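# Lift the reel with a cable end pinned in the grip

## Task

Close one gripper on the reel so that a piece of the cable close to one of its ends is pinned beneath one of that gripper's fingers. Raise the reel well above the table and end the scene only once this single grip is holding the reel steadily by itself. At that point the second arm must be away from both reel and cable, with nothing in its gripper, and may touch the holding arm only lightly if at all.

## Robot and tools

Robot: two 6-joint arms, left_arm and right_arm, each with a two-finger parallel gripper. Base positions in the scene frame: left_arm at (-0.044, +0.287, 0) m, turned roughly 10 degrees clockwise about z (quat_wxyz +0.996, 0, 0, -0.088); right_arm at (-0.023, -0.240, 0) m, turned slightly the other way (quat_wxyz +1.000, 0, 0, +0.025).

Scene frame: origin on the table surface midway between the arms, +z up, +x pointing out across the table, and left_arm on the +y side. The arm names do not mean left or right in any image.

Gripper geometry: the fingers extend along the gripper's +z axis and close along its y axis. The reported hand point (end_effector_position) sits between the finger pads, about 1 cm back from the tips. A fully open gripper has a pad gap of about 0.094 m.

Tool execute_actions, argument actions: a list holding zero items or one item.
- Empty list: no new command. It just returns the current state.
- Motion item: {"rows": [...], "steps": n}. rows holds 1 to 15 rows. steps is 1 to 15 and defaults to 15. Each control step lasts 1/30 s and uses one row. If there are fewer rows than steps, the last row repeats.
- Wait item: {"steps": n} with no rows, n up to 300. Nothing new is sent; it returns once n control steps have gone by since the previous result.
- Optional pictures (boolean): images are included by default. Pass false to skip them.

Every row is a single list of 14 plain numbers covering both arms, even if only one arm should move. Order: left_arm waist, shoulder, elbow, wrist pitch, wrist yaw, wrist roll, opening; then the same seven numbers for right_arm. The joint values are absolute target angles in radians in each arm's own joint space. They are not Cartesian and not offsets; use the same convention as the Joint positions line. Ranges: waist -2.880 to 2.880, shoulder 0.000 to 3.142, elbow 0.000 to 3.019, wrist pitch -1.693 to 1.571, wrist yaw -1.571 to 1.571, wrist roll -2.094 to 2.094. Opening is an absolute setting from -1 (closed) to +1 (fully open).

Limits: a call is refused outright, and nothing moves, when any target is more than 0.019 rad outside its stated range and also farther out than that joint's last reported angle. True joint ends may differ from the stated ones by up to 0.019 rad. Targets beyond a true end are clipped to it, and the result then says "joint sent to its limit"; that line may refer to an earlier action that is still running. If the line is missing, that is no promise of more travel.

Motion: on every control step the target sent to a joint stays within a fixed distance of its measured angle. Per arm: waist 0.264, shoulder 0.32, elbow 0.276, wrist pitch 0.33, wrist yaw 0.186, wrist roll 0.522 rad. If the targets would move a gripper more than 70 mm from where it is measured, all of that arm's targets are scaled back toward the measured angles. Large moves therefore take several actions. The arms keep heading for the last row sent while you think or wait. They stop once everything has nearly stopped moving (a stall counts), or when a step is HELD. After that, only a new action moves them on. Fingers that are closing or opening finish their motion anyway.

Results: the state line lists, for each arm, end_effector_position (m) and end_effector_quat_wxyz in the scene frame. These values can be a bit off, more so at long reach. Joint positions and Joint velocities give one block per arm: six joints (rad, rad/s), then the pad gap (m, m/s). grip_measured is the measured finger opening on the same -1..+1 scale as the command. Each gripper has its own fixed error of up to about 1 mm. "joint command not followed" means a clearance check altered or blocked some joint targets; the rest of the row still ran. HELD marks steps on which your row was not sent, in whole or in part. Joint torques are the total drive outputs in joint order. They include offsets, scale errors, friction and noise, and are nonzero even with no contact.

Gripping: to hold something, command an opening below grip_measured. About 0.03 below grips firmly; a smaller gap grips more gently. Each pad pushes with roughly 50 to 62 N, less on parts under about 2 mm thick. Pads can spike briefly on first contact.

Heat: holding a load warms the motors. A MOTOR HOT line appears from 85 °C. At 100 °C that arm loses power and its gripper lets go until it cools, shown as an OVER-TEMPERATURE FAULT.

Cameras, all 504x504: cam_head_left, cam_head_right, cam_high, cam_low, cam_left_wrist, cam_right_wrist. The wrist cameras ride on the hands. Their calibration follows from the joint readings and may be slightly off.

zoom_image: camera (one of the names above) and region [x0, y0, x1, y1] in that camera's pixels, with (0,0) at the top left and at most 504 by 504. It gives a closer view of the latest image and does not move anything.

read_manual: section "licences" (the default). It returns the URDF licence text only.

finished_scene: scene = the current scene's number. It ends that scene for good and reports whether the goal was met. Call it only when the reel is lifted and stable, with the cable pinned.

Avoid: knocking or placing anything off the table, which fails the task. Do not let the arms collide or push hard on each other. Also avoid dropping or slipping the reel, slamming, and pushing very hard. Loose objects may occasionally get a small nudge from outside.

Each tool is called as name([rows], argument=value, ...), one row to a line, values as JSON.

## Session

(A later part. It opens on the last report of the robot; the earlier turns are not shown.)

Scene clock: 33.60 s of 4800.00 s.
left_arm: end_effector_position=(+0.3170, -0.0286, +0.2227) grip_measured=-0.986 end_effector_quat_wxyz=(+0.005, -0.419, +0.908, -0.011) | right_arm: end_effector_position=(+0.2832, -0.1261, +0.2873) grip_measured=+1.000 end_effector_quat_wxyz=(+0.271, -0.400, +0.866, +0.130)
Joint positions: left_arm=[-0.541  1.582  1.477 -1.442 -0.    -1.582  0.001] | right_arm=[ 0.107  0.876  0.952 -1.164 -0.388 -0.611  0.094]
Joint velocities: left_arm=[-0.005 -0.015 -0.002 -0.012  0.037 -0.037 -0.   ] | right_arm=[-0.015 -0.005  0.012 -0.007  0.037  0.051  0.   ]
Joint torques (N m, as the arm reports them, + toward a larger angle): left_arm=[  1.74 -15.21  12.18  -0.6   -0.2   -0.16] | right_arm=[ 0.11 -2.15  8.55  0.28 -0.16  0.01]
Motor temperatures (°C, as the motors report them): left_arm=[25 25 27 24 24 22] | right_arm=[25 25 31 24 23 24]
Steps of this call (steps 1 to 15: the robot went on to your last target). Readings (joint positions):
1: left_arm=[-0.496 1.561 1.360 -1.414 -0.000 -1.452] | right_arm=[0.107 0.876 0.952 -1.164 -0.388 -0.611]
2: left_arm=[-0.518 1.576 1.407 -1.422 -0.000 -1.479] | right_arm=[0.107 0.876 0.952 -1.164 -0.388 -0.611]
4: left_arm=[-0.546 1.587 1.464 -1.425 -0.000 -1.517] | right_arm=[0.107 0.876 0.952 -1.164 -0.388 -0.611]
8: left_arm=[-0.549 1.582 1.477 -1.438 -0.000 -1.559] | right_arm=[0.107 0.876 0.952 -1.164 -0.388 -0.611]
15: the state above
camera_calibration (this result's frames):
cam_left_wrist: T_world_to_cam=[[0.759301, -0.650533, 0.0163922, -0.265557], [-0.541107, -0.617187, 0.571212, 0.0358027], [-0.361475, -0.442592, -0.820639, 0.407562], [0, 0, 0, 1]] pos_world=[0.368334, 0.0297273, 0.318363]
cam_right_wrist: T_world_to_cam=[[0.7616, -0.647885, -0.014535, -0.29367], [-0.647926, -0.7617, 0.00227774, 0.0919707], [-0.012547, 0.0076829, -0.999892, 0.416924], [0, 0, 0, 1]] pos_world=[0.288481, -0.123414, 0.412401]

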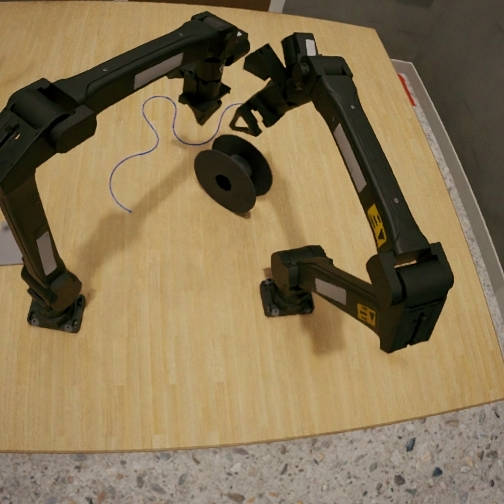

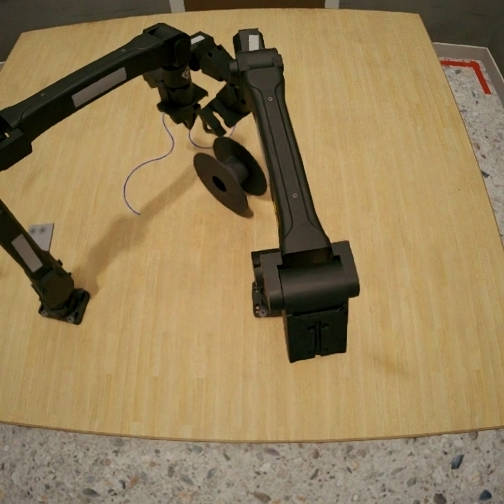

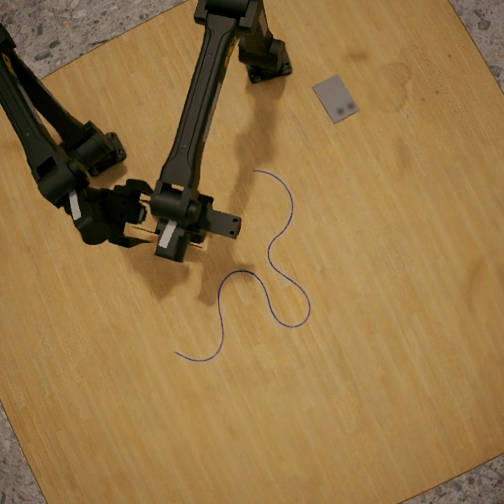

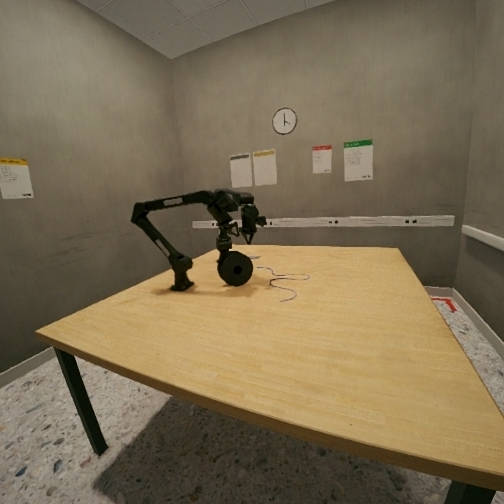

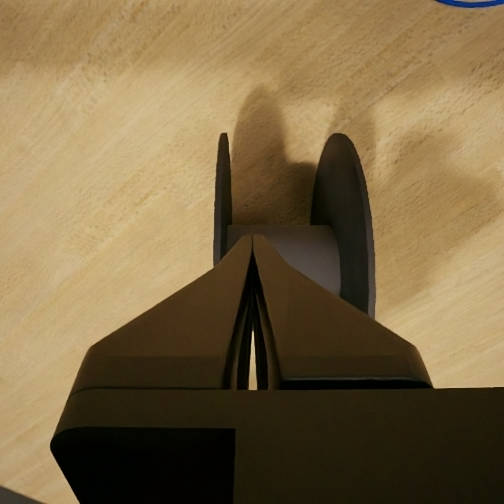

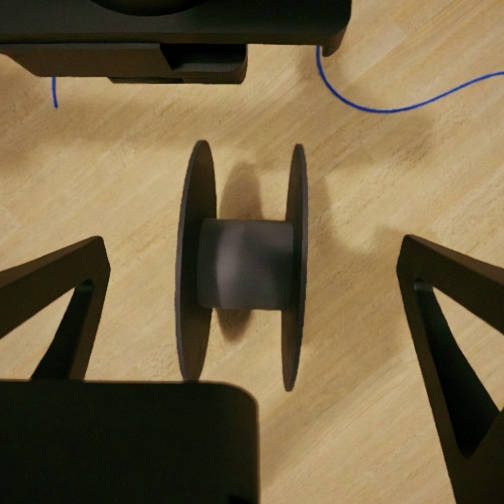

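execute_actions([
  {"rows":[[-0.45,1.5,1.42,-1.45,0,-1.45,0.2,0.1,0.867,0.954,-1.171,-0.386,-0.6,1],[-0.4,1.47,1.35,-1.42,0,-1.4,0.2,0.1,0.867,0.954,-1.171,-0.386,-0.6,1],[-0.35,1.45,1.27,-1.37,0,-1.35,0.2,0.1,0.867,0.954,-1.171,-0.386,-0.6,1],[-0.3,1.43,1.2,-1.32,0,-1.3,0.2,0.1,0.867,0.954,-1.171,-0.386,-0.6,1],[-0.24,1.41,1.12,-1.26,0,-1.25,0.2,0.1,0.867,0.954,-1.171,-0.386,-0.6,1],[-0.19,1.40,1.04,-1.19,0,-1.2,0.2,0.1,0.867,0.954,-1.171,-0.386,-0.6,1],[-0.15,1.40,0.96,-1.11,0,-1.15,0.2,0.1,0.867,0.954,-1.171,-0.386,-0.6,1],[-0.145,1.40,0.9,-1.05,0,-1.12,0.2,0.1,0.867,0.954,-1.171,-0.386,-0.6,1],[-0.145,1.41,0.84,-0.98,0,-1.12,0.2,0.1,0.867,0.954,-1.171,-0.386,-0.6,1],[-0.145,1.43,0.79,-0.92,0,-1.12,0.2,0.1,0.867,0.954,-1.171,-0.386,-0.6,1],[-0.145,1.455,0.75,-0.86,0,-1.12,0.2,0.1,0.867,0.954,-1.171,-0.386,-0.6,1],[-0.145,1.48,0.72,-0.81,0,-1.12,0.2,0.1,0.867,0.954,-1.171,-0.386,-0.6,1]],"steps":15},
], pictures=false)

execute_actions([
  {"steps":15},
])

zoom_image(camera="cam_low", region=[230, 235, 300, 285])

Scene clock: 36.77 s of 4800.00 s.
left_arm: end_effector_position=(+0.3001, +0.1739, +0.0531) grip_measured=+0.198 end_effector_quat_wxyz=(+0.018, -0.444, +0.896, -0.017) | right_arm: end_effector_position=(+0.2832, -0.1261, +0.2873) grip_measured=+1.000 end_effector_quat_wxyz=(+0.271, -0.400, +0.866, +0.130)
Joint positions: left_arm=[-0.14   1.428  0.826 -0.919 -0.001 -1.237  0.056] | right_arm=[ 0.107  0.876  0.952 -1.164 -0.388 -0.611  0.094]
Joint velocities: left_arm=[ 0.103  0.366 -1.341  1.263 -0.081  0.623  0.001] | right_arm=[-0.015  0.015 -0.002  0.002 -0.037  0.007  0.   ]
Joint torques (N m, as the arm reports them, + toward a larger angle): left_arm=[-0.37 -9.46  7.57 -0.02 -0.14  0.04] | right_arm=[ 0.06 -2.89  8.51  0.3  -0.14  0.01]
Motor temperatures (°C, as the motors report them): left_arm=[25 26 28 24 24 22] | right_arm=[25 25 31 24 23 24]
Steps of this call (steps 1 to 15: the robot went on to your last target; steps 16 to 80: nothing new was sent; steps 81 to 95: all 15 steps of this action). Readings (joint positions):
81: left_arm=[-0.535 1.576 1.470 -1.442 0.001 -1.566] | right_arm=[0.107 0.876 0.952 -1.164 -0.388 -0.611]
82: left_arm=[-0.524 1.561 1.445 -1.435 0.002 -1.537] | right_arm=[0.107 0.876 0.952 -1.164 -0.388 -0.611]
84: left_arm=[-0.476 1.510 1.361 -1.404 0.002 -1.487] | right_arm=[0.107 0.876 0.952 -1.164 -0.388 -0.611]
88: left_arm=[-0.314 1.422 1.175 -1.274 0.002 -1.385] | right_arm=[0.107 0.876 0.952 -1.164 -0.388 -0.611]
95: the state above

Scene clock: 37.27 s of 4800.00 s.
left_arm: end_effector_position=(+0.2757, +0.1825, +0.0129) grip_measured=+0.199 end_effector_quat_wxyz=(+0.006, -0.400, +0.917, -0.005) | right_arm: end_effector_position=(+0.2832, -0.1261, +0.2873) grip_measured=+1.000 end_effector_quat_wxyz=(+0.271, -0.400, +0.866, +0.130)
Joint positions: left_arm=[-0.138  1.464  0.731 -0.823 -0.    -1.137  0.056] | right_arm=[ 0.107  0.876  0.952 -1.164 -0.388 -0.611  0.094]
Joint velocities: left_arm=[-0.005 -0.015 -0.007 -0.002 -0.081  0.007 -0.001] | right_arm=[ 0.005 -0.024  0.012 -0.007 -0.022 -0.022  0.   ]
Joint torques (N m, as the arm reports them, + toward a larger angle): left_arm=[ 0.11 -9.52  6.52  0.68 -0.18  0.03] | right_arm=[-0.31 -2.52  8.54  0.37 -0.15  0.01]
Motor temperatures (°C, as the motors report them): left_arm=[25 26 28 24 24 22] | right_arm=[25 25 31 24 23 24]
Steps of this call (steps 1 to 15: the robot went on to your last target). Readings (joint positions):
1: left_arm=[-0.139 1.443 0.782 -0.882 -0.001 -1.217] | right_arm=[0.107 0.876 0.952 -1.164 -0.388 -0.611]
2: left_arm=[-0.139 1.460 0.748 -0.861 -0.001 -1.200] | right_arm=[0.107 0.876 0.952 -1.164 -0.388 -0.611]
4: left_arm=[-0.137 1.457 0.737 -0.835 -0.000 -1.178] | right_arm=[0.107 0.876 0.952 -1.164 -0.388 -0.611]
8: left_arm=[-0.138 1.458 0.734 -0.824 -0.000 -1.151] | right_arm=[0.107 0.876 0.952 -1.164 -0.388 -0.611]
15: the state above
camera_calibration (this result's frames):
cam_left_wrist: T_world_to_cam=[[0.73117, -0.682168, 0.00611451, -0.0797468], [-0.56495, -0.600458, 0.565934, 0.267165], [-0.382391, -0.417248, -0.824428, 0.315038], [0, 0, 0, 1]] pos_world=[0.329711, 0.23747, 0.109016]
cam_right_wrist: T_world_to_cam=[[0.7616, -0.647885, -0.014535, -0.29367], [-0.647926, -0.7617, 0.00227774, 0.0919707], [-0.012547, 0.0076829, -0.999892, 0.416924], [0, 0, 0, 1]] pos_world=[0.288481, -0.123414, 0.412401]

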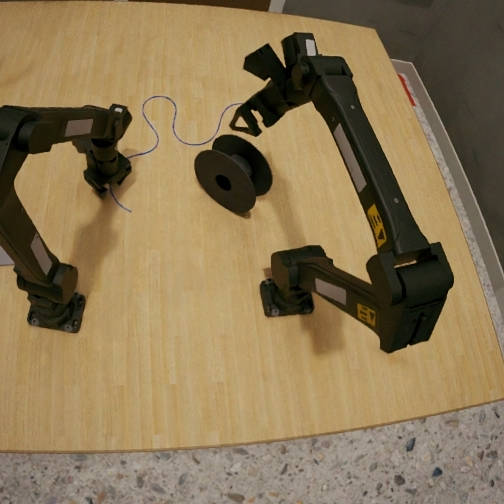

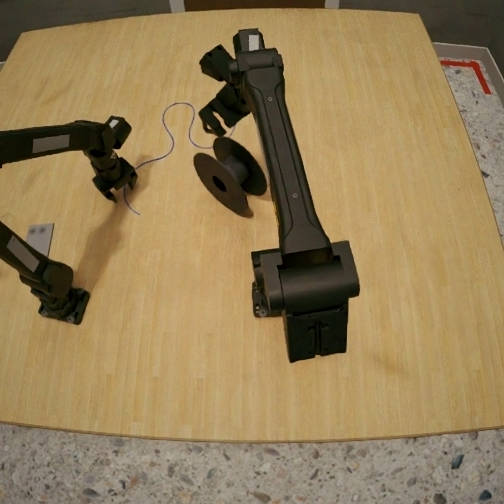

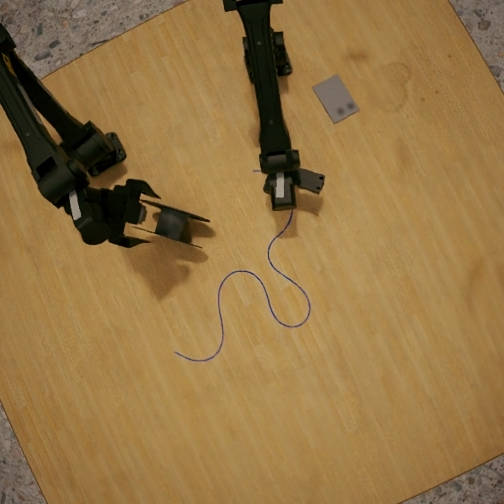

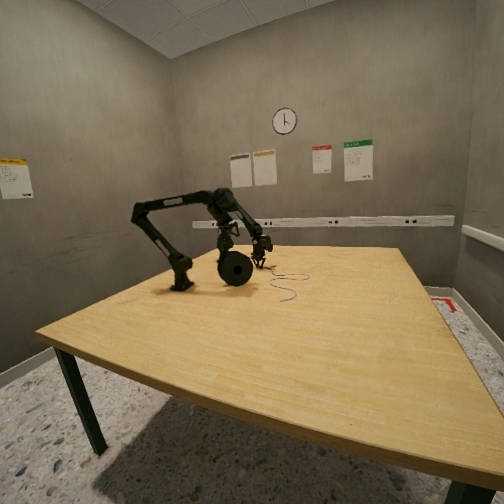

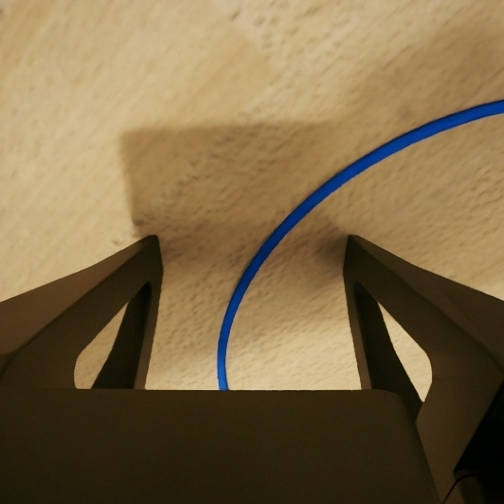

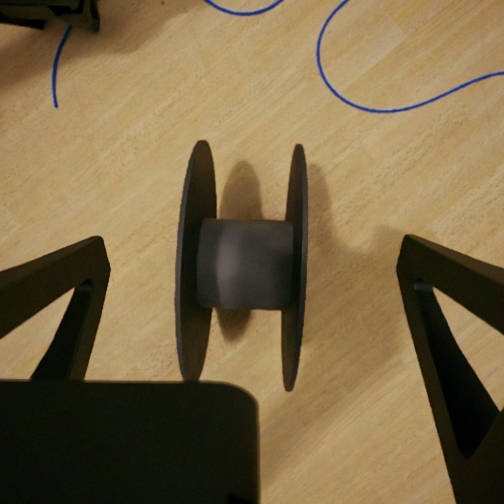

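Region (230, 235, 300, 285) of cam_low's 504x504 image, scaled by 7.200, with more detail than that image has; it fills the top 360 rows of this view, and the rest is white.

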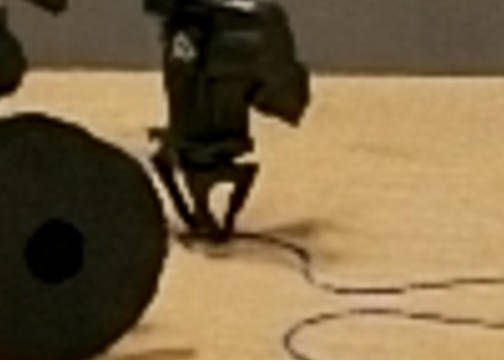

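execute_actions([
  {"rows":[[-0.145,1.505,0.71,-0.79,0,-1.12,0.2,0.1,0.867,0.954,-1.171,-0.386,-0.6,1]],"steps":12},
], pictures=false)

execute_actions([
  {"rows":[[-0.145,1.505,0.71,-0.79,0,-1.12,-0.4,0.1,0.867,0.954,-1.171,-0.386,-0.6,1],[-0.145,1.505,0.71,-0.79,0,-1.12,-0.4,0.1,0.867,0.954,-1.171,-0.386,-0.6,1],[-0.145,1.505,0.71,-0.79,0,-1.12,-1,0.1,0.867,0.954,-1.171,-0.386,-0.6,1]],"steps":15},
], pictures=false)

execute_actions([
  {"rows":[[-0.145,1.42,0.8,-0.95,0,-1.12,-1,0.1,0.867,0.954,-1.171,-0.386,-0.6,1]],"steps":15},
])

Scene clock: 39.00 s of 4800.00 s.
left_arm: end_effector_position=(+0.2755, +0.1825, +0.0123) grip_measured=+0.199 end_effector_quat_wxyz=(+0.006, -0.398, +0.917, -0.005) | right_arm: end_effector_position=(+0.2832, -0.1261, +0.2873) grip_measured=+1.000 end_effector_quat_wxyz=(+0.271, -0.400, +0.866, +0.130)
Joint positions: left_arm=[-0.138  1.465  0.73  -0.821 -0.    -1.134  0.056] | right_arm=[ 0.107  0.876  0.952 -1.164 -0.388 -0.611  0.094]
Joint velocities: left_arm=[-0.015  0.015  0.012  0.017 -0.081  0.051 -0.001] | right_arm=[-0.005 -0.015 -0.012  0.007 -0.022  0.051  0.   ]
Joint torques (N m, as the arm reports them, + toward a larger angle): left_arm=[ 0.26 -7.33  5.73  1.49 -0.15  0.03] | right_arm=[ 0.35 -2.31  8.59  0.2  -0.16  0.04]
Motor temperatures (°C, as the motors report them): left_arm=[25 26 28 24 24 22] | right_arm=[25 25 31 24 23 24]
Steps of this call (steps 1 to 15: the robot went on to your last target; steps 16 to 40: nothing new was sent; steps 41 to 52: all 12 steps of this action). Readings (joint positions):
41: left_arm=[-0.138 1.465 0.730 -0.821 -0.000 -1.134] | right_arm=[0.107 0.876 0.952 -1.164 -0.388 -0.611]
42: left_arm=[-0.138 1.465 0.730 -0.821 -0.000 -1.134] | right_arm=[0.107 0.876 0.952 -1.164 -0.388 -0.611]
44: left_arm=[-0.138 1.465 0.730 -0.821 -0.000 -1.134] | right_arm=[0.107 0.876 0.952 -1.164 -0.388 -0.611]
48: left_arm=[-0.138 1.465 0.730 -0.821 -0.000 -1.134] | right_arm=[0.107 0.876 0.952 -1.164 -0.388 -0.611]
52: the state above

Scene clock: 39.50 s of 4800.00 s.
left_arm: end_effector_position=(+0.2768, +0.1823, +0.0122) grip_measured=-0.969 end_effector_quat_wxyz=(+0.008, -0.397, +0.918, -0.006) | right_arm: end_effector_position=(+0.2832, -0.1261, +0.2873) grip_measured=+1.000 end_effector_quat_wxyz=(+0.271, -0.400, +0.866, +0.130)
Joint positions: left_arm=[-0.138  1.465  0.73  -0.816 -0.001 -1.132  0.001] | right_arm=[ 0.107  0.876  0.952 -1.164 -0.388 -0.611  0.094]
Joint velocities: left_arm=[ 0.015 -0.005 -0.002  0.007 -0.051 -0.022  0.001] | right_arm=[-0.015 -0.015 -0.007 -0.022 -0.022 -0.051  0.   ]
Joint torques (N m, as the arm reports them, + toward a larger angle): left_arm=[ 0.13 -7.39  5.71  1.23 -0.15  0.02] | right_arm=[-0.22 -2.96  8.52  0.26 -0.18  0.05]
Motor temperatures (°C, as the motors report them): left_arm=[25 26 28 24 24 22] | right_arm=[25 25 31 24 23 24]
Steps of this call (steps 1 to 15: all 15 steps of this action). Readings (joint positions):
1: left_arm=[-0.138 1.465 0.730 -0.821 -0.001 -1.133] | right_arm=[0.107 0.876 0.952 -1.164 -0.388 -0.611]
2: left_arm=[-0.138 1.465 0.730 -0.821 -0.001 -1.133] | right_arm=[0.107 0.876 0.952 -1.164 -0.388 -0.611]
4: left_arm=[-0.138 1.465 0.730 -0.819 -0.001 -1.132] | right_arm=[0.107 0.876 0.952 -1.164 -0.388 -0.611]
8: left_arm=[-0.138 1.465 0.730 -0.816 -0.001 -1.132] | right_arm=[0.107 0.876 0.952 -1.164 -0.388 -0.611]
15: the state above

Scene clock: 40.00 s of 4800.00 s.
left_arm: end_effector_position=(+0.2678, +0.1852, +0.0360) grip_measured=-0.969 end_effector_quat_wxyz=(-0.009, -0.397, +0.918, +0.008) | right_arm: end_effector_position=(+0.2832, -0.1261, +0.2873) grip_measured=+1.000 end_effector_quat_wxyz=(+0.271, -0.400, +0.866, +0.130)
Joint positions: left_arm=[-0.138  1.418  0.761 -0.937 -0.001 -1.131  0.001] | right_arm=[ 0.107  0.876  0.952 -1.164 -0.388 -0.611  0.094]
Joint velocities: left_arm=[-0.005 -0.005 -0.012 -0.002  0.051  0.037  0.   ] | right_arm=[-0.005  0.005 -0.002 -0.002 -0.066  0.037  0.   ]
Joint torques (N m, as the arm reports them, + toward a larger angle): left_arm=[  0.16 -10.    11.46  -0.56  -0.16   0.01] | right_arm=[ 0.39 -2.46  8.53  0.36 -0.12  0.  ]
Motor temperatures (°C, as the motors report them): left_arm=[25 26 28 24 24 22] | right_arm=[25 25 31 24 23 24]
Steps of this call (steps 1 to 15: all 15 steps of this action). Readings (joint positions):
1: left_arm=[-0.138 1.463 0.736 -0.843 -0.001 -1.131] | right_arm=[0.107 0.876 0.952 -1.164 -0.388 -0.611]
2: left_arm=[-0.138 1.458 0.743 -0.880 -0.001 -1.131] | right_arm=[0.107 0.876 0.952 -1.164 -0.388 -0.611]
4: left_arm=[-0.138 1.441 0.750 -0.919 -0.001 -1.131] | right_arm=[0.107 0.876 0.952 -1.164 -0.388 -0.611]
8: left_arm=[-0.138 1.419 0.759 -0.936 -0.001 -1.131] | right_arm=[0.107 0.876 0.952 -1.164 -0.388 -0.611]
15: the state above
camera_calibration (this result's frames):
cam_left_wrist: T_world_to_cam=[[0.727095, -0.685921, -0.0290728, -0.0692122], [-0.547329, -0.604708, 0.578584, 0.246838], [-0.414443, -0.404774, -0.815104, 0.33817], [0, 0, 0, 1]] pos_world=[0.325577, 0.238673, 0.130815]
cam_right_wrist: T_world_to_cam=[[0.7616, -0.647885, -0.014535, -0.29367], [-0.647926, -0.7617, 0.00227774, 0.0919707], [-0.012547, 0.0076829, -0.999892, 0.416924], [0, 0, 0, 1]] pos_world=[0.288481, -0.123414, 0.412401]

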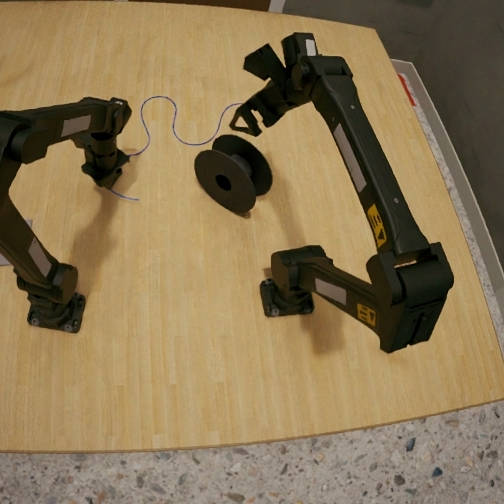

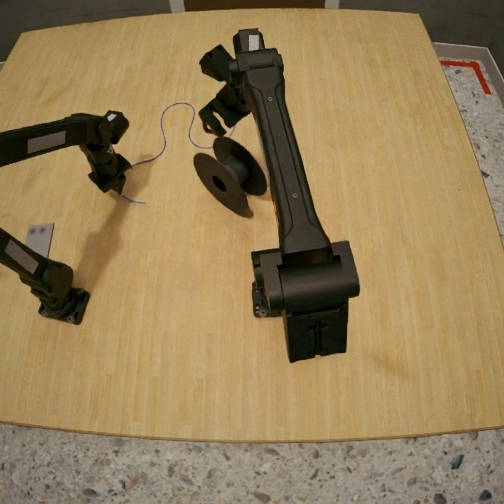

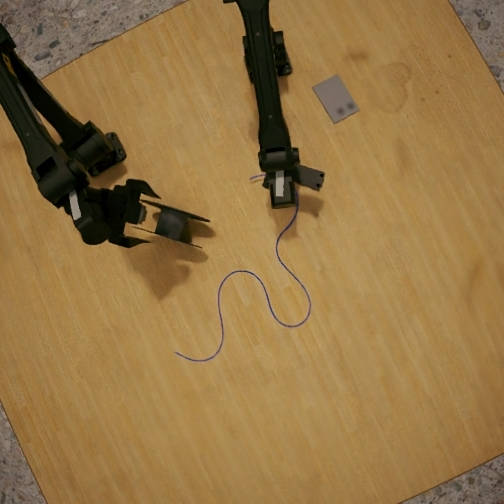

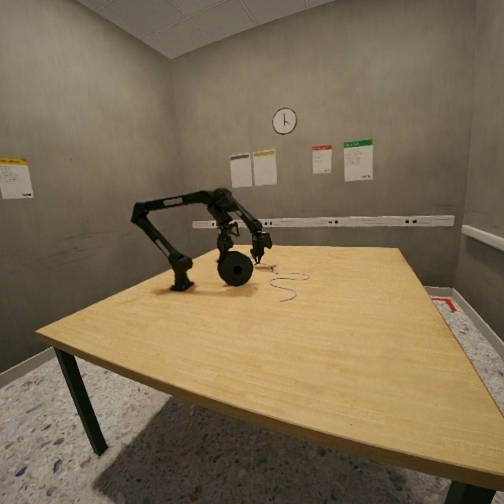

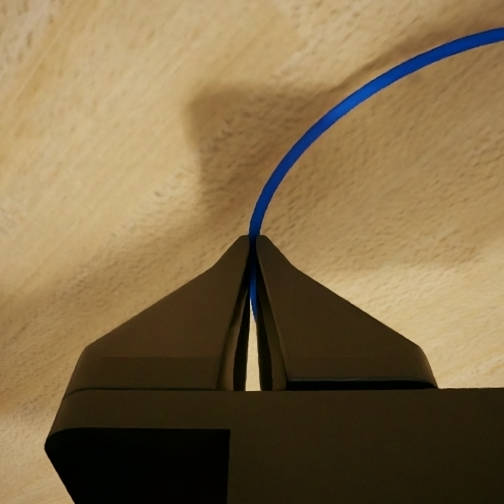

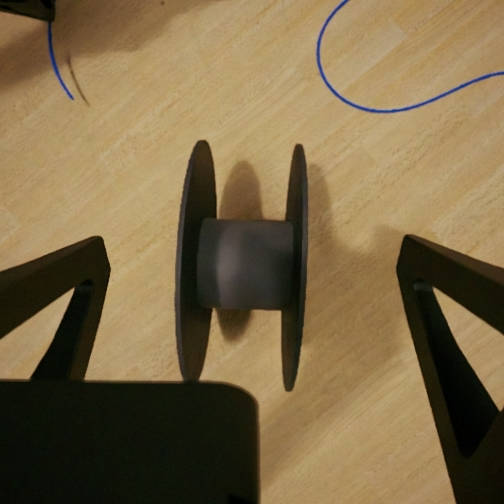

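execute_actions([
  {"rows":[[-0.15,1.40,0.9,-1.05,0,-1.15,-1,0.1,0.867,0.954,-1.171,-0.386,-0.6,1],[-0.18,1.40,0.97,-1.12,0,-1.2,-1,0.1,0.867,0.954,-1.171,-0.386,-0.6,1],[-0.2,1.40,1.05,-1.2,0,-1.2,-1,0.1,0.867,0.954,-1.171,-0.386,-0.6,1],[-0.22,1.41,1.1,-1.25,0,-1.25,-1,0.1,0.867,0.954,-1.171,-0.386,-0.6,1],[-0.25,1.42,1.15,-1.3,0,-1.25,-1,0.1,0.867,0.954,-1.171,-0.386,-0.6,1],[-0.3,1.45,1.22,-1.35,0,-1.3,-1,0.1,0.867,0.954,-1.171,-0.386,-0.6,1],[-0.35,1.48,1.3,-1.39,0,-1.35,-1,0.1,0.867,0.954,-1.171,-0.386,-0.6,1],[-0.4,1.51,1.37,-1.43,0,-1.4,-1,0.1,0.867,0.954,-1.171,-0.386,-0.6,1],[-0.45,1.54,1.43,-1.45,0,-1.5,-1,0.1,0.867,0.954,-1.171,-0.386,-0.6,1],[-0.49,1.57,1.48,-1.45,0,-1.55,-1,0.1,0.867,0.954,-1.171,-0.386,-0.6,1],[-0.51,1.596,1.5,-1.455,0,-1.7,-1,0.1,0.867,0.954,-1.171,-0.386,-0.6,1]],"steps":15},
], pictures=false)

execute_actions([
  {"steps":20},
])

Scene clock: 42.57 s of 4800.00 s.
left_arm: end_effector_position=(+0.3193, +0.0157, +0.1986) grip_measured=-0.969 end_effector_quat_wxyz=(-0.003, -0.413, +0.911, +0.007) | right_arm: end_effector_position=(+0.2832, -0.1261, +0.2873) grip_measured=+1.000 end_effector_quat_wxyz=(+0.271, -0.400, +0.866, +0.130)
Joint positions: left_arm=[-0.464  1.548  1.374 -1.412 -0.001 -1.492  0.001] | right_arm=[ 0.107  0.876  0.952 -1.164 -0.388 -0.611  0.094]
Joint velocities: left_arm=[-0.855  0.63   1.487 -0.403  0.095 -1.385 -0.   ] | right_arm=[ 0.005 -0.005 -0.017 -0.007  0.037 -0.051  0.   ]
Joint torques (N m, as the arm reports them, + toward a larger angle): left_arm=[  1.24 -14.93  13.22  -0.62  -0.15  -0.19] | right_arm=[ 1.04 -3.04  8.59  0.26 -0.14  0.03]
Motor temperatures (°C, as the motors report them): left_arm=[25 26 28 24 24 22] | right_arm=[25 25 31 24 23 24]
Steps of this call (steps 1 to 15: the robot went on to your last target; steps 16 to 62: nothing new was sent; steps 63 to 77: all 15 steps of this action). Readings (joint positions):
63: left_arm=[-0.138 1.418 0.772 -0.962 -0.001 -1.132] | right_arm=[0.107 0.876 0.952 -1.164 -0.388 -0.611]
64: left_arm=[-0.139 1.419 0.793 -1.006 -0.001 -1.140] | right_arm=[0.107 0.876 0.952 -1.164 -0.388 -0.611]
66: left_arm=[-0.150 1.419 0.857 -1.088 -0.001 -1.156] | right_arm=[0.107 0.876 0.952 -1.164 -0.388 -0.611]
70: left_arm=[-0.221 1.429 1.034 -1.255 -0.001 -1.217] | right_arm=[0.107 0.876 0.952 -1.164 -0.388 -0.611]
77: the state above

Scene clock: 43.23 s of 4800.00 s.
left_arm: end_effector_position=(+0.3230, -0.0203, +0.2208) grip_measured=-0.969 end_effector_quat_wxyz=(+0.004, -0.475, +0.880, -0.009) | right_arm: end_effector_position=(+0.2832, -0.1261, +0.2873) grip_measured=+1.000 end_effector_quat_wxyz=(+0.271, -0.400, +0.866, +0.130)
Joint positions: left_arm=[-0.519  1.583  1.474 -1.443 -0.    -1.686  0.001] | right_arm=[ 0.107  0.876  0.952 -1.164 -0.388 -0.611  0.094]
Joint velocities: left_arm=[-0.005 -0.005  0.002 -0.012 -0.007 -0.066  0.   ] | right_arm=[-0.005 -0.005 -0.002 -0.017  0.037 -0.066  0.   ]
Joint torques (N m, as the arm reports them, + toward a larger angle): left_arm=[  1.41 -15.38  12.57  -0.56  -0.21  -0.19] | right_arm=[ 0.15 -2.38  8.45  0.44 -0.17  0.03]
Motor temperatures (°C, as the motors report them): left_arm=[25 26 28 24 24 22] | right_arm=[25 25 31 24 23 24]
Steps of this call (steps 1 to 20: the robot went on to your last target). Readings (joint positions):
1: left_arm=[-0.490 1.567 1.419 -1.421 -0.001 -1.531] | right_arm=[0.107 0.876 0.952 -1.164 -0.388 -0.611]
2: left_arm=[-0.511 1.579 1.451 -1.424 -0.001 -1.562] | right_arm=[0.107 0.876 0.952 -1.164 -0.388 -0.611]
4: left_arm=[-0.533 1.584 1.473 -1.426 -0.000 -1.607] | right_arm=[0.107 0.876 0.952 -1.164 -0.388 -0.611]
8: left_arm=[-0.529 1.583 1.474 -1.441 -0.000 -1.655] | right_arm=[0.107 0.876 0.952 -1.164 -0.388 -0.611]
20: the state above
camera_calibration (this result's frames):
cam_left_wrist: T_world_to_cam=[[0.834611, -0.550724, 0.0113413, -0.285875], [-0.45686, -0.680565, 0.572809, 0.016412], [-0.307741, -0.483254, -0.81961, 0.393472], [0, 0, 0, 1]] pos_world=[0.36718, 0.0438779, 0.316335]
cam_right_wrist: T_world_to_cam=[[0.7616, -0.647885, -0.014535, -0.29367], [-0.647926, -0.7617, 0.00227774, 0.0919707], [-0.012547, 0.0076829, -0.999892, 0.416924], [0, 0, 0, 1]] pos_world=[0.288481, -0.123414, 0.412401]

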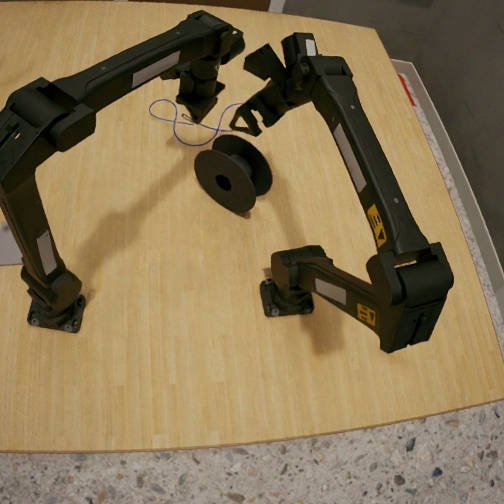

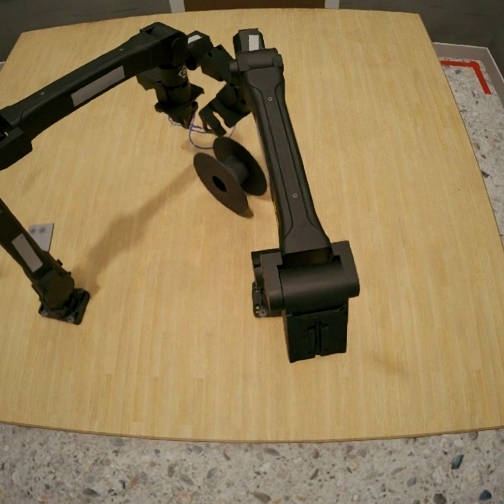

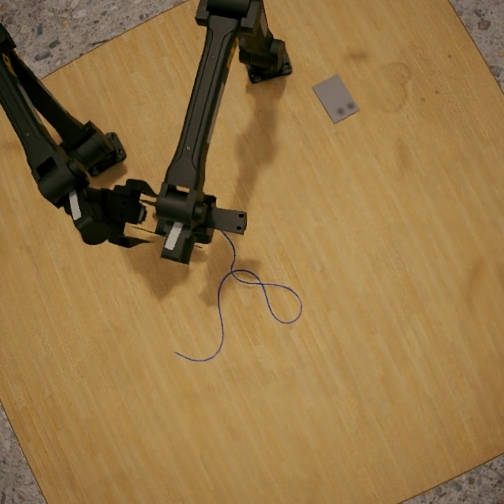

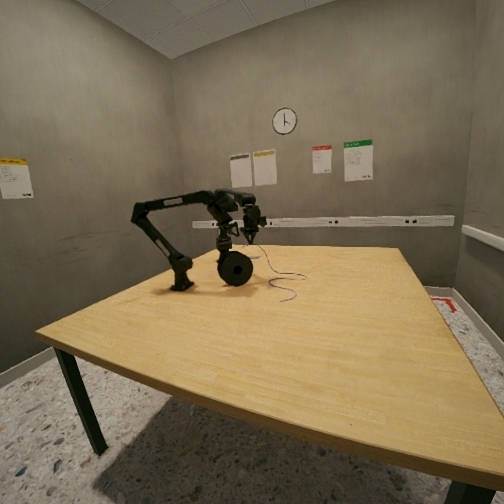

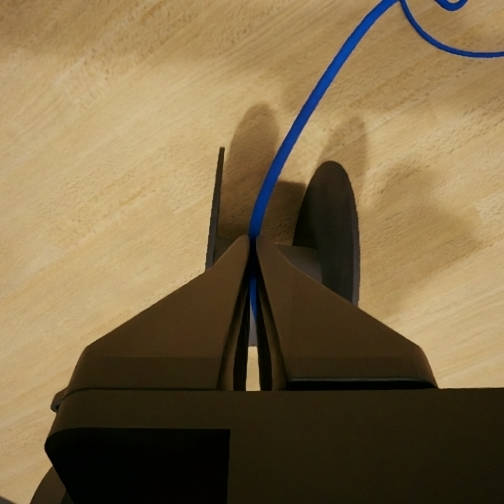

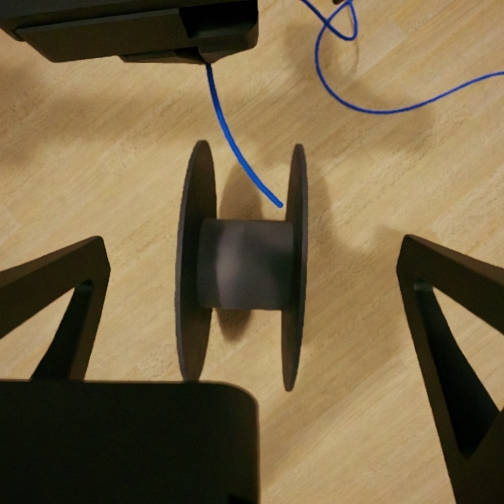

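execute_actions([
  {"rows":[[-0.543,1.53,1.425,-1.445,0,-1.25,-1,0.1,0.867,0.954,-1.171,-0.386,-0.6,1]],"steps":15},
], pictures=false)

execute_actions([
  {"steps":10},
])

Scene clock: 49.50 s of 4800.00 s.
left_arm: end_effector_position=(+0.3064, -0.0142, +0.2291) grip_measured=-0.970 end_effector_quat_wxyz=(+0.009, -0.281, +0.960, -0.013) | right_arm: end_effector_position=(+0.2832, -0.1261, +0.2873) grip_measured=+1.000 end_effector_quat_wxyz=(+0.271, -0.400, +0.866, +0.130)
Joint positions: left_arm=[-0.532  1.529  1.433 -1.442 -0.    -1.278  0.001] | right_arm=[ 0.107  0.876  0.952 -1.164 -0.388 -0.611  0.094]
Joint velocities: left_arm=[-0.005  0.005 -0.007 -0.002 -0.007  0.095 -0.001] | right_arm=[ 0.005 -0.005  0.007 -0.007 -0.022  0.007  0.   ]
Joint torques (N m, as the arm reports them, + toward a larger angle): left_arm=[ -0.5  -15.48   9.42   0.08  -0.21   0.04] | right_arm=[ 0.55 -2.81  8.62  0.32 -0.17  0.  ]
Motor temperatures (°C, as the motors report them): left_arm=[25 26 29 24 24 22] | right_arm=[25 25 31 24 23 24]
Steps of this call (steps 1 to 15: the robot went on to your last target; steps 16 to 173: nothing new was sent; steps 174 to 188: all 15 steps of this action). Readings (joint positions):
174: left_arm=[-0.520 1.579 1.468 -1.442 -0.000 -1.616] | right_arm=[0.107 0.876 0.952 -1.164 -0.388 -0.611]
175: left_arm=[-0.521 1.571 1.456 -1.442 -0.000 -1.545] | right_arm=[0.107 0.876 0.952 -1.164 -0.388 -0.611]
177: left_arm=[-0.525 1.554 1.436 -1.442 -0.000 -1.443] | right_arm=[0.107 0.876 0.952 -1.164 -0.388 -0.611]
181: left_arm=[-0.531 1.534 1.433 -1.442 -0.000 -1.336] | right_arm=[0.107 0.876 0.952 -1.164 -0.388 -0.611]
188: the state above

Scene clock: 49.83 s of 4800.00 s.
left_arm: end_effector_position=(+0.3064, -0.0142, +0.2291) grip_measured=-0.970 end_effector_quat_wxyz=(+0.009, -0.274, +0.962, -0.013) | right_arm: end_effector_position=(+0.2832, -0.1261, +0.2873) grip_measured=+1.000 end_effector_quat_wxyz=(+0.271, -0.400, +0.866, +0.130)
Joint positions: left_arm=[-0.532  1.529  1.433 -1.442 -0.    -1.264  0.001] | right_arm=[ 0.107  0.876  0.952 -1.164 -0.388 -0.611  0.094]
Joint velocities: left_arm=[-0.005  0.005 -0.002  0.007  0.007 -0.066 -0.001] | right_arm=[-0.005 -0.005 -0.002 -0.017  0.007 -0.022  0.   ]
Joint torques (N m, as the arm reports them, + toward a larger angle): left_arm=[ -0.09 -15.23   9.48   0.    -0.19   0.03] | right_arm=[ 0.09 -3.34  8.62  0.28 -0.12  0.04]
Motor temperatures (°C, as the motors report them): left_arm=[25 26 29 24 24 22] | right_arm=[25 25 31 24 23 24]
Steps of this call (steps 1 to 10: the robot went on to your last target). Readings (joint positions):
1: left_arm=[-0.532 1.529 1.433 -1.442 -0.000 -1.275] | right_arm=[0.107 0.876 0.952 -1.164 -0.388 -0.611]
2: left_arm=[-0.532 1.529 1.433 -1.442 -0.000 -1.272] | right_arm=[0.107 0.876 0.952 -1.164 -0.388 -0.611]
4: left_arm=[-0.532 1.529 1.433 -1.442 -0.000 -1.269] | right_arm=[0.107 0.876 0.952 -1.164 -0.388 -0.611]
8: left_arm=[-0.532 1.529 1.433 -1.442 -0.000 -1.265] | right_arm=[0.107 0.876 0.952 -1.164 -0.388 -0.611]
10: the state above
camera_calibration (this result's frames):
cam_left_wrist: T_world_to_cam=[[0.525051, -0.850755, 0.0231872, -0.180837], [-0.710108, -0.422907, 0.562936, 0.0917495], [-0.469115, -0.312036, -0.826175, 0.451411], [0, 0, 0, 1]] pos_world=[0.371864, 0.0258099, 0.325488]
cam_right_wrist: T_world_to_cam=[[0.7616, -0.647885, -0.014535, -0.29367], [-0.647926, -0.7617, 0.00227774, 0.0919707], [-0.012547, 0.0076829, -0.999892, 0.416924], [0, 0, 0, 1]] pos_world=[0.288481, -0.123414, 0.412401]

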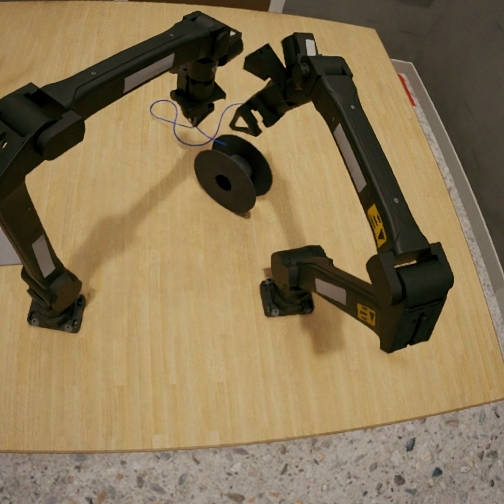

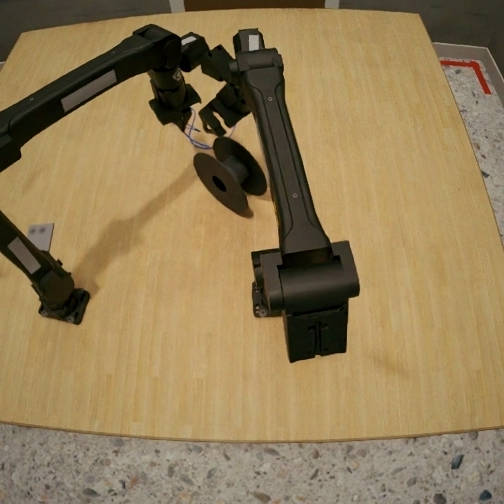

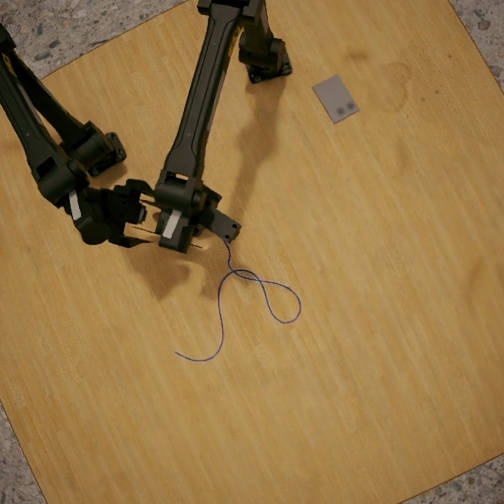

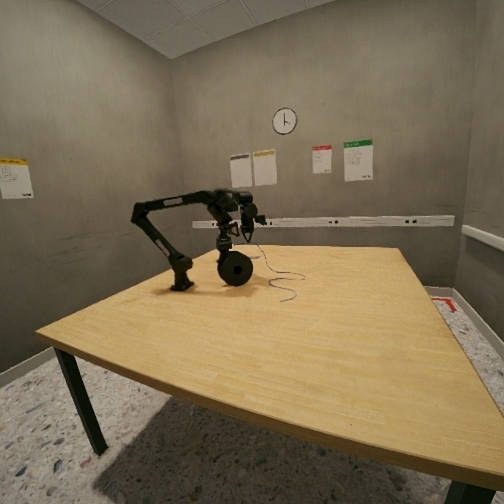

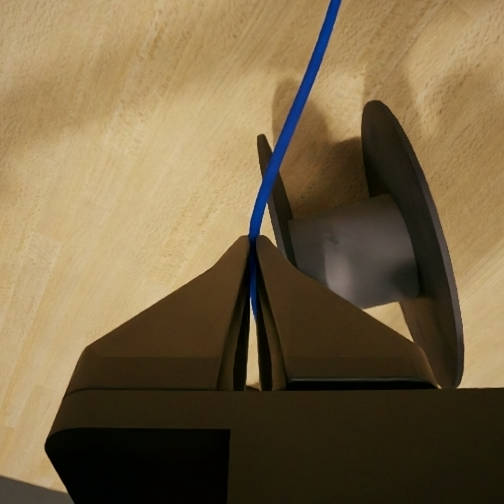

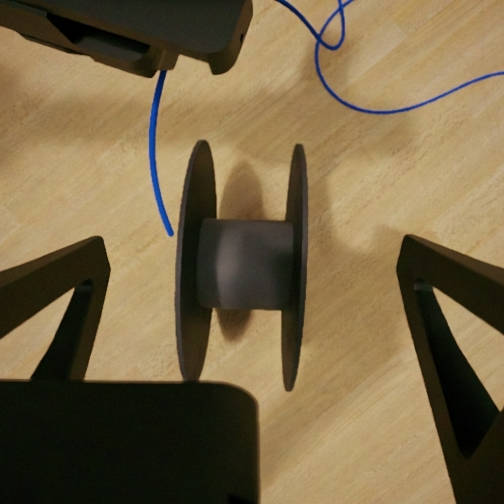

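execute_actions([
  {"rows":[[-0.585,1.53,1.40,-1.42,0,-1.25,-1,0.09,0.867,0.954,-1.171,-0.386,-0.6,1],[-0.585,1.53,1.37,-1.39,0,-1.25,-1,0.09,0.867,0.954,-1.171,-0.386,-0.6,1],[-0.585,1.53,1.34,-1.36,0,-1.25,-1,0.09,0.867,0.954,-1.171,-0.386,-0.6,1],[-0.585,1.53,1.31,-1.33,0,-1.25,-1,0.09,0.867,0.954,-1.171,-0.386,-0.6,1]],"steps":15},
])

Scene clock: 52.10 s of 4800.00 s.
left_arm: end_effector_position=(+0.2812, -0.0225, +0.1845) grip_measured=-0.970 end_effector_quat_wxyz=(+0.003, -0.249, +0.969, -0.005) | right_arm: end_effector_position=(+0.2834, -0.1265, +0.2873) grip_measured=+1.000 end_effector_quat_wxyz=(+0.271, -0.399, +0.866, +0.130)
Joint positions: left_arm=[-0.583  1.526  1.311 -1.344 -0.001 -1.262  0.001] | right_arm=[ 0.106  0.876  0.952 -1.164 -0.388 -0.611  0.094]
Joint velocities: left_arm=[-0.015 -0.005  0.002 -0.017 -0.007  0.007  0.001] | right_arm=[-0.015 -0.005 -0.002 -0.007  0.007 -0.037  0.   ]
Joint torques (N m, as the arm reports them, + toward a larger angle): left_arm=[  0.38 -14.76   9.74   0.59  -0.19   0.  ] | right_arm=[-0.44 -2.66  8.45  0.39 -0.13  0.02]
Motor temperatures (°C, as the motors report them): left_arm=[25 26 29 24 24 22] | right_arm=[25 25 31 24 23 24]
Steps of this call (steps 1 to 30: the robot went on to your last target; steps 31 to 53: nothing new was sent; steps 54 to 68: all 15 steps of this action). Readings (joint positions):
54: left_arm=[-0.535 1.529 1.430 -1.439 -0.001 -1.262] | right_arm=[0.107 0.876 0.952 -1.164 -0.388 -0.611]
55: left_arm=[-0.539 1.528 1.421 -1.429 -0.001 -1.262] | right_arm=[0.107 0.876 0.952 -1.164 -0.388 -0.611]
57: left_arm=[-0.555 1.520 1.380 -1.386 -0.001 -1.262] | right_arm=[0.106 0.876 0.952 -1.164 -0.388 -0.611]
61: left_arm=[-0.581 1.524 1.316 -1.352 -0.001 -1.262] | right_arm=[0.106 0.876 0.952 -1.164 -0.388 -0.611]
68: the state above
camera_calibration (this result's frames):
cam_left_wrist: T_world_to_cam=[[0.480094, -0.877209, 0.00380617, -0.157999], [-0.723105, -0.393289, 0.567841, 0.098835], [-0.496618, -0.275369, -0.823129, 0.408192], [0, 0, 0, 1]] pos_world=[0.350038, 0.0126762, 0.280473]
cam_right_wrist: T_world_to_cam=[[0.760858, -0.648756, -0.014535, -0.293897], [-0.648798, -0.760958, 0.00227774, 0.0921285], [-0.0125382, 0.00769725, -0.999892, 0.416928], [0, 0, 0, 1]] pos_world=[0.288614, -0.123771, 0.412401]

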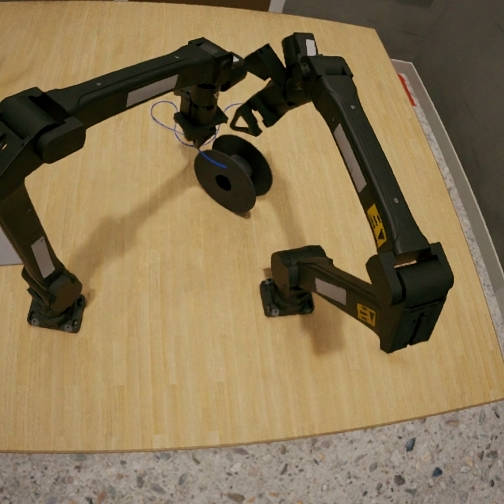

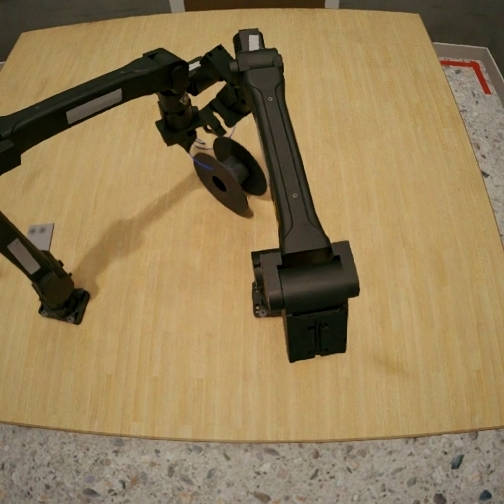

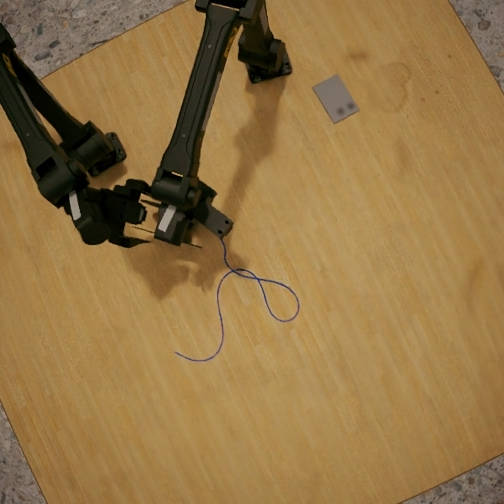

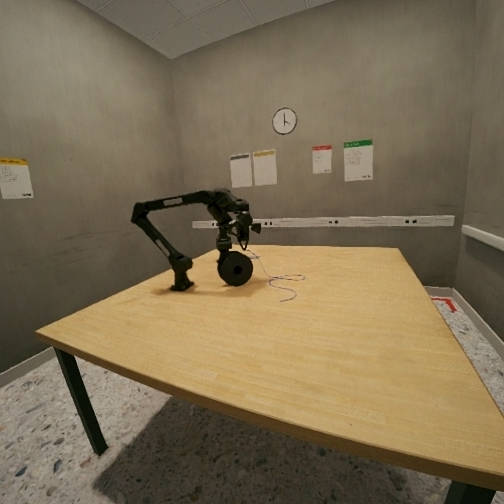

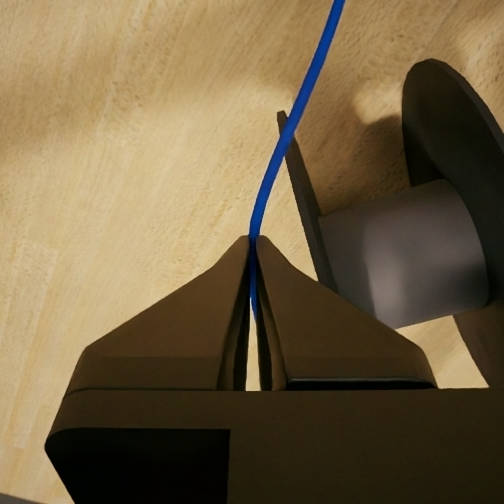

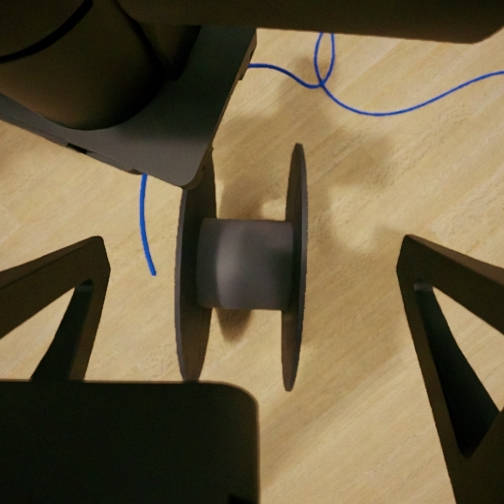

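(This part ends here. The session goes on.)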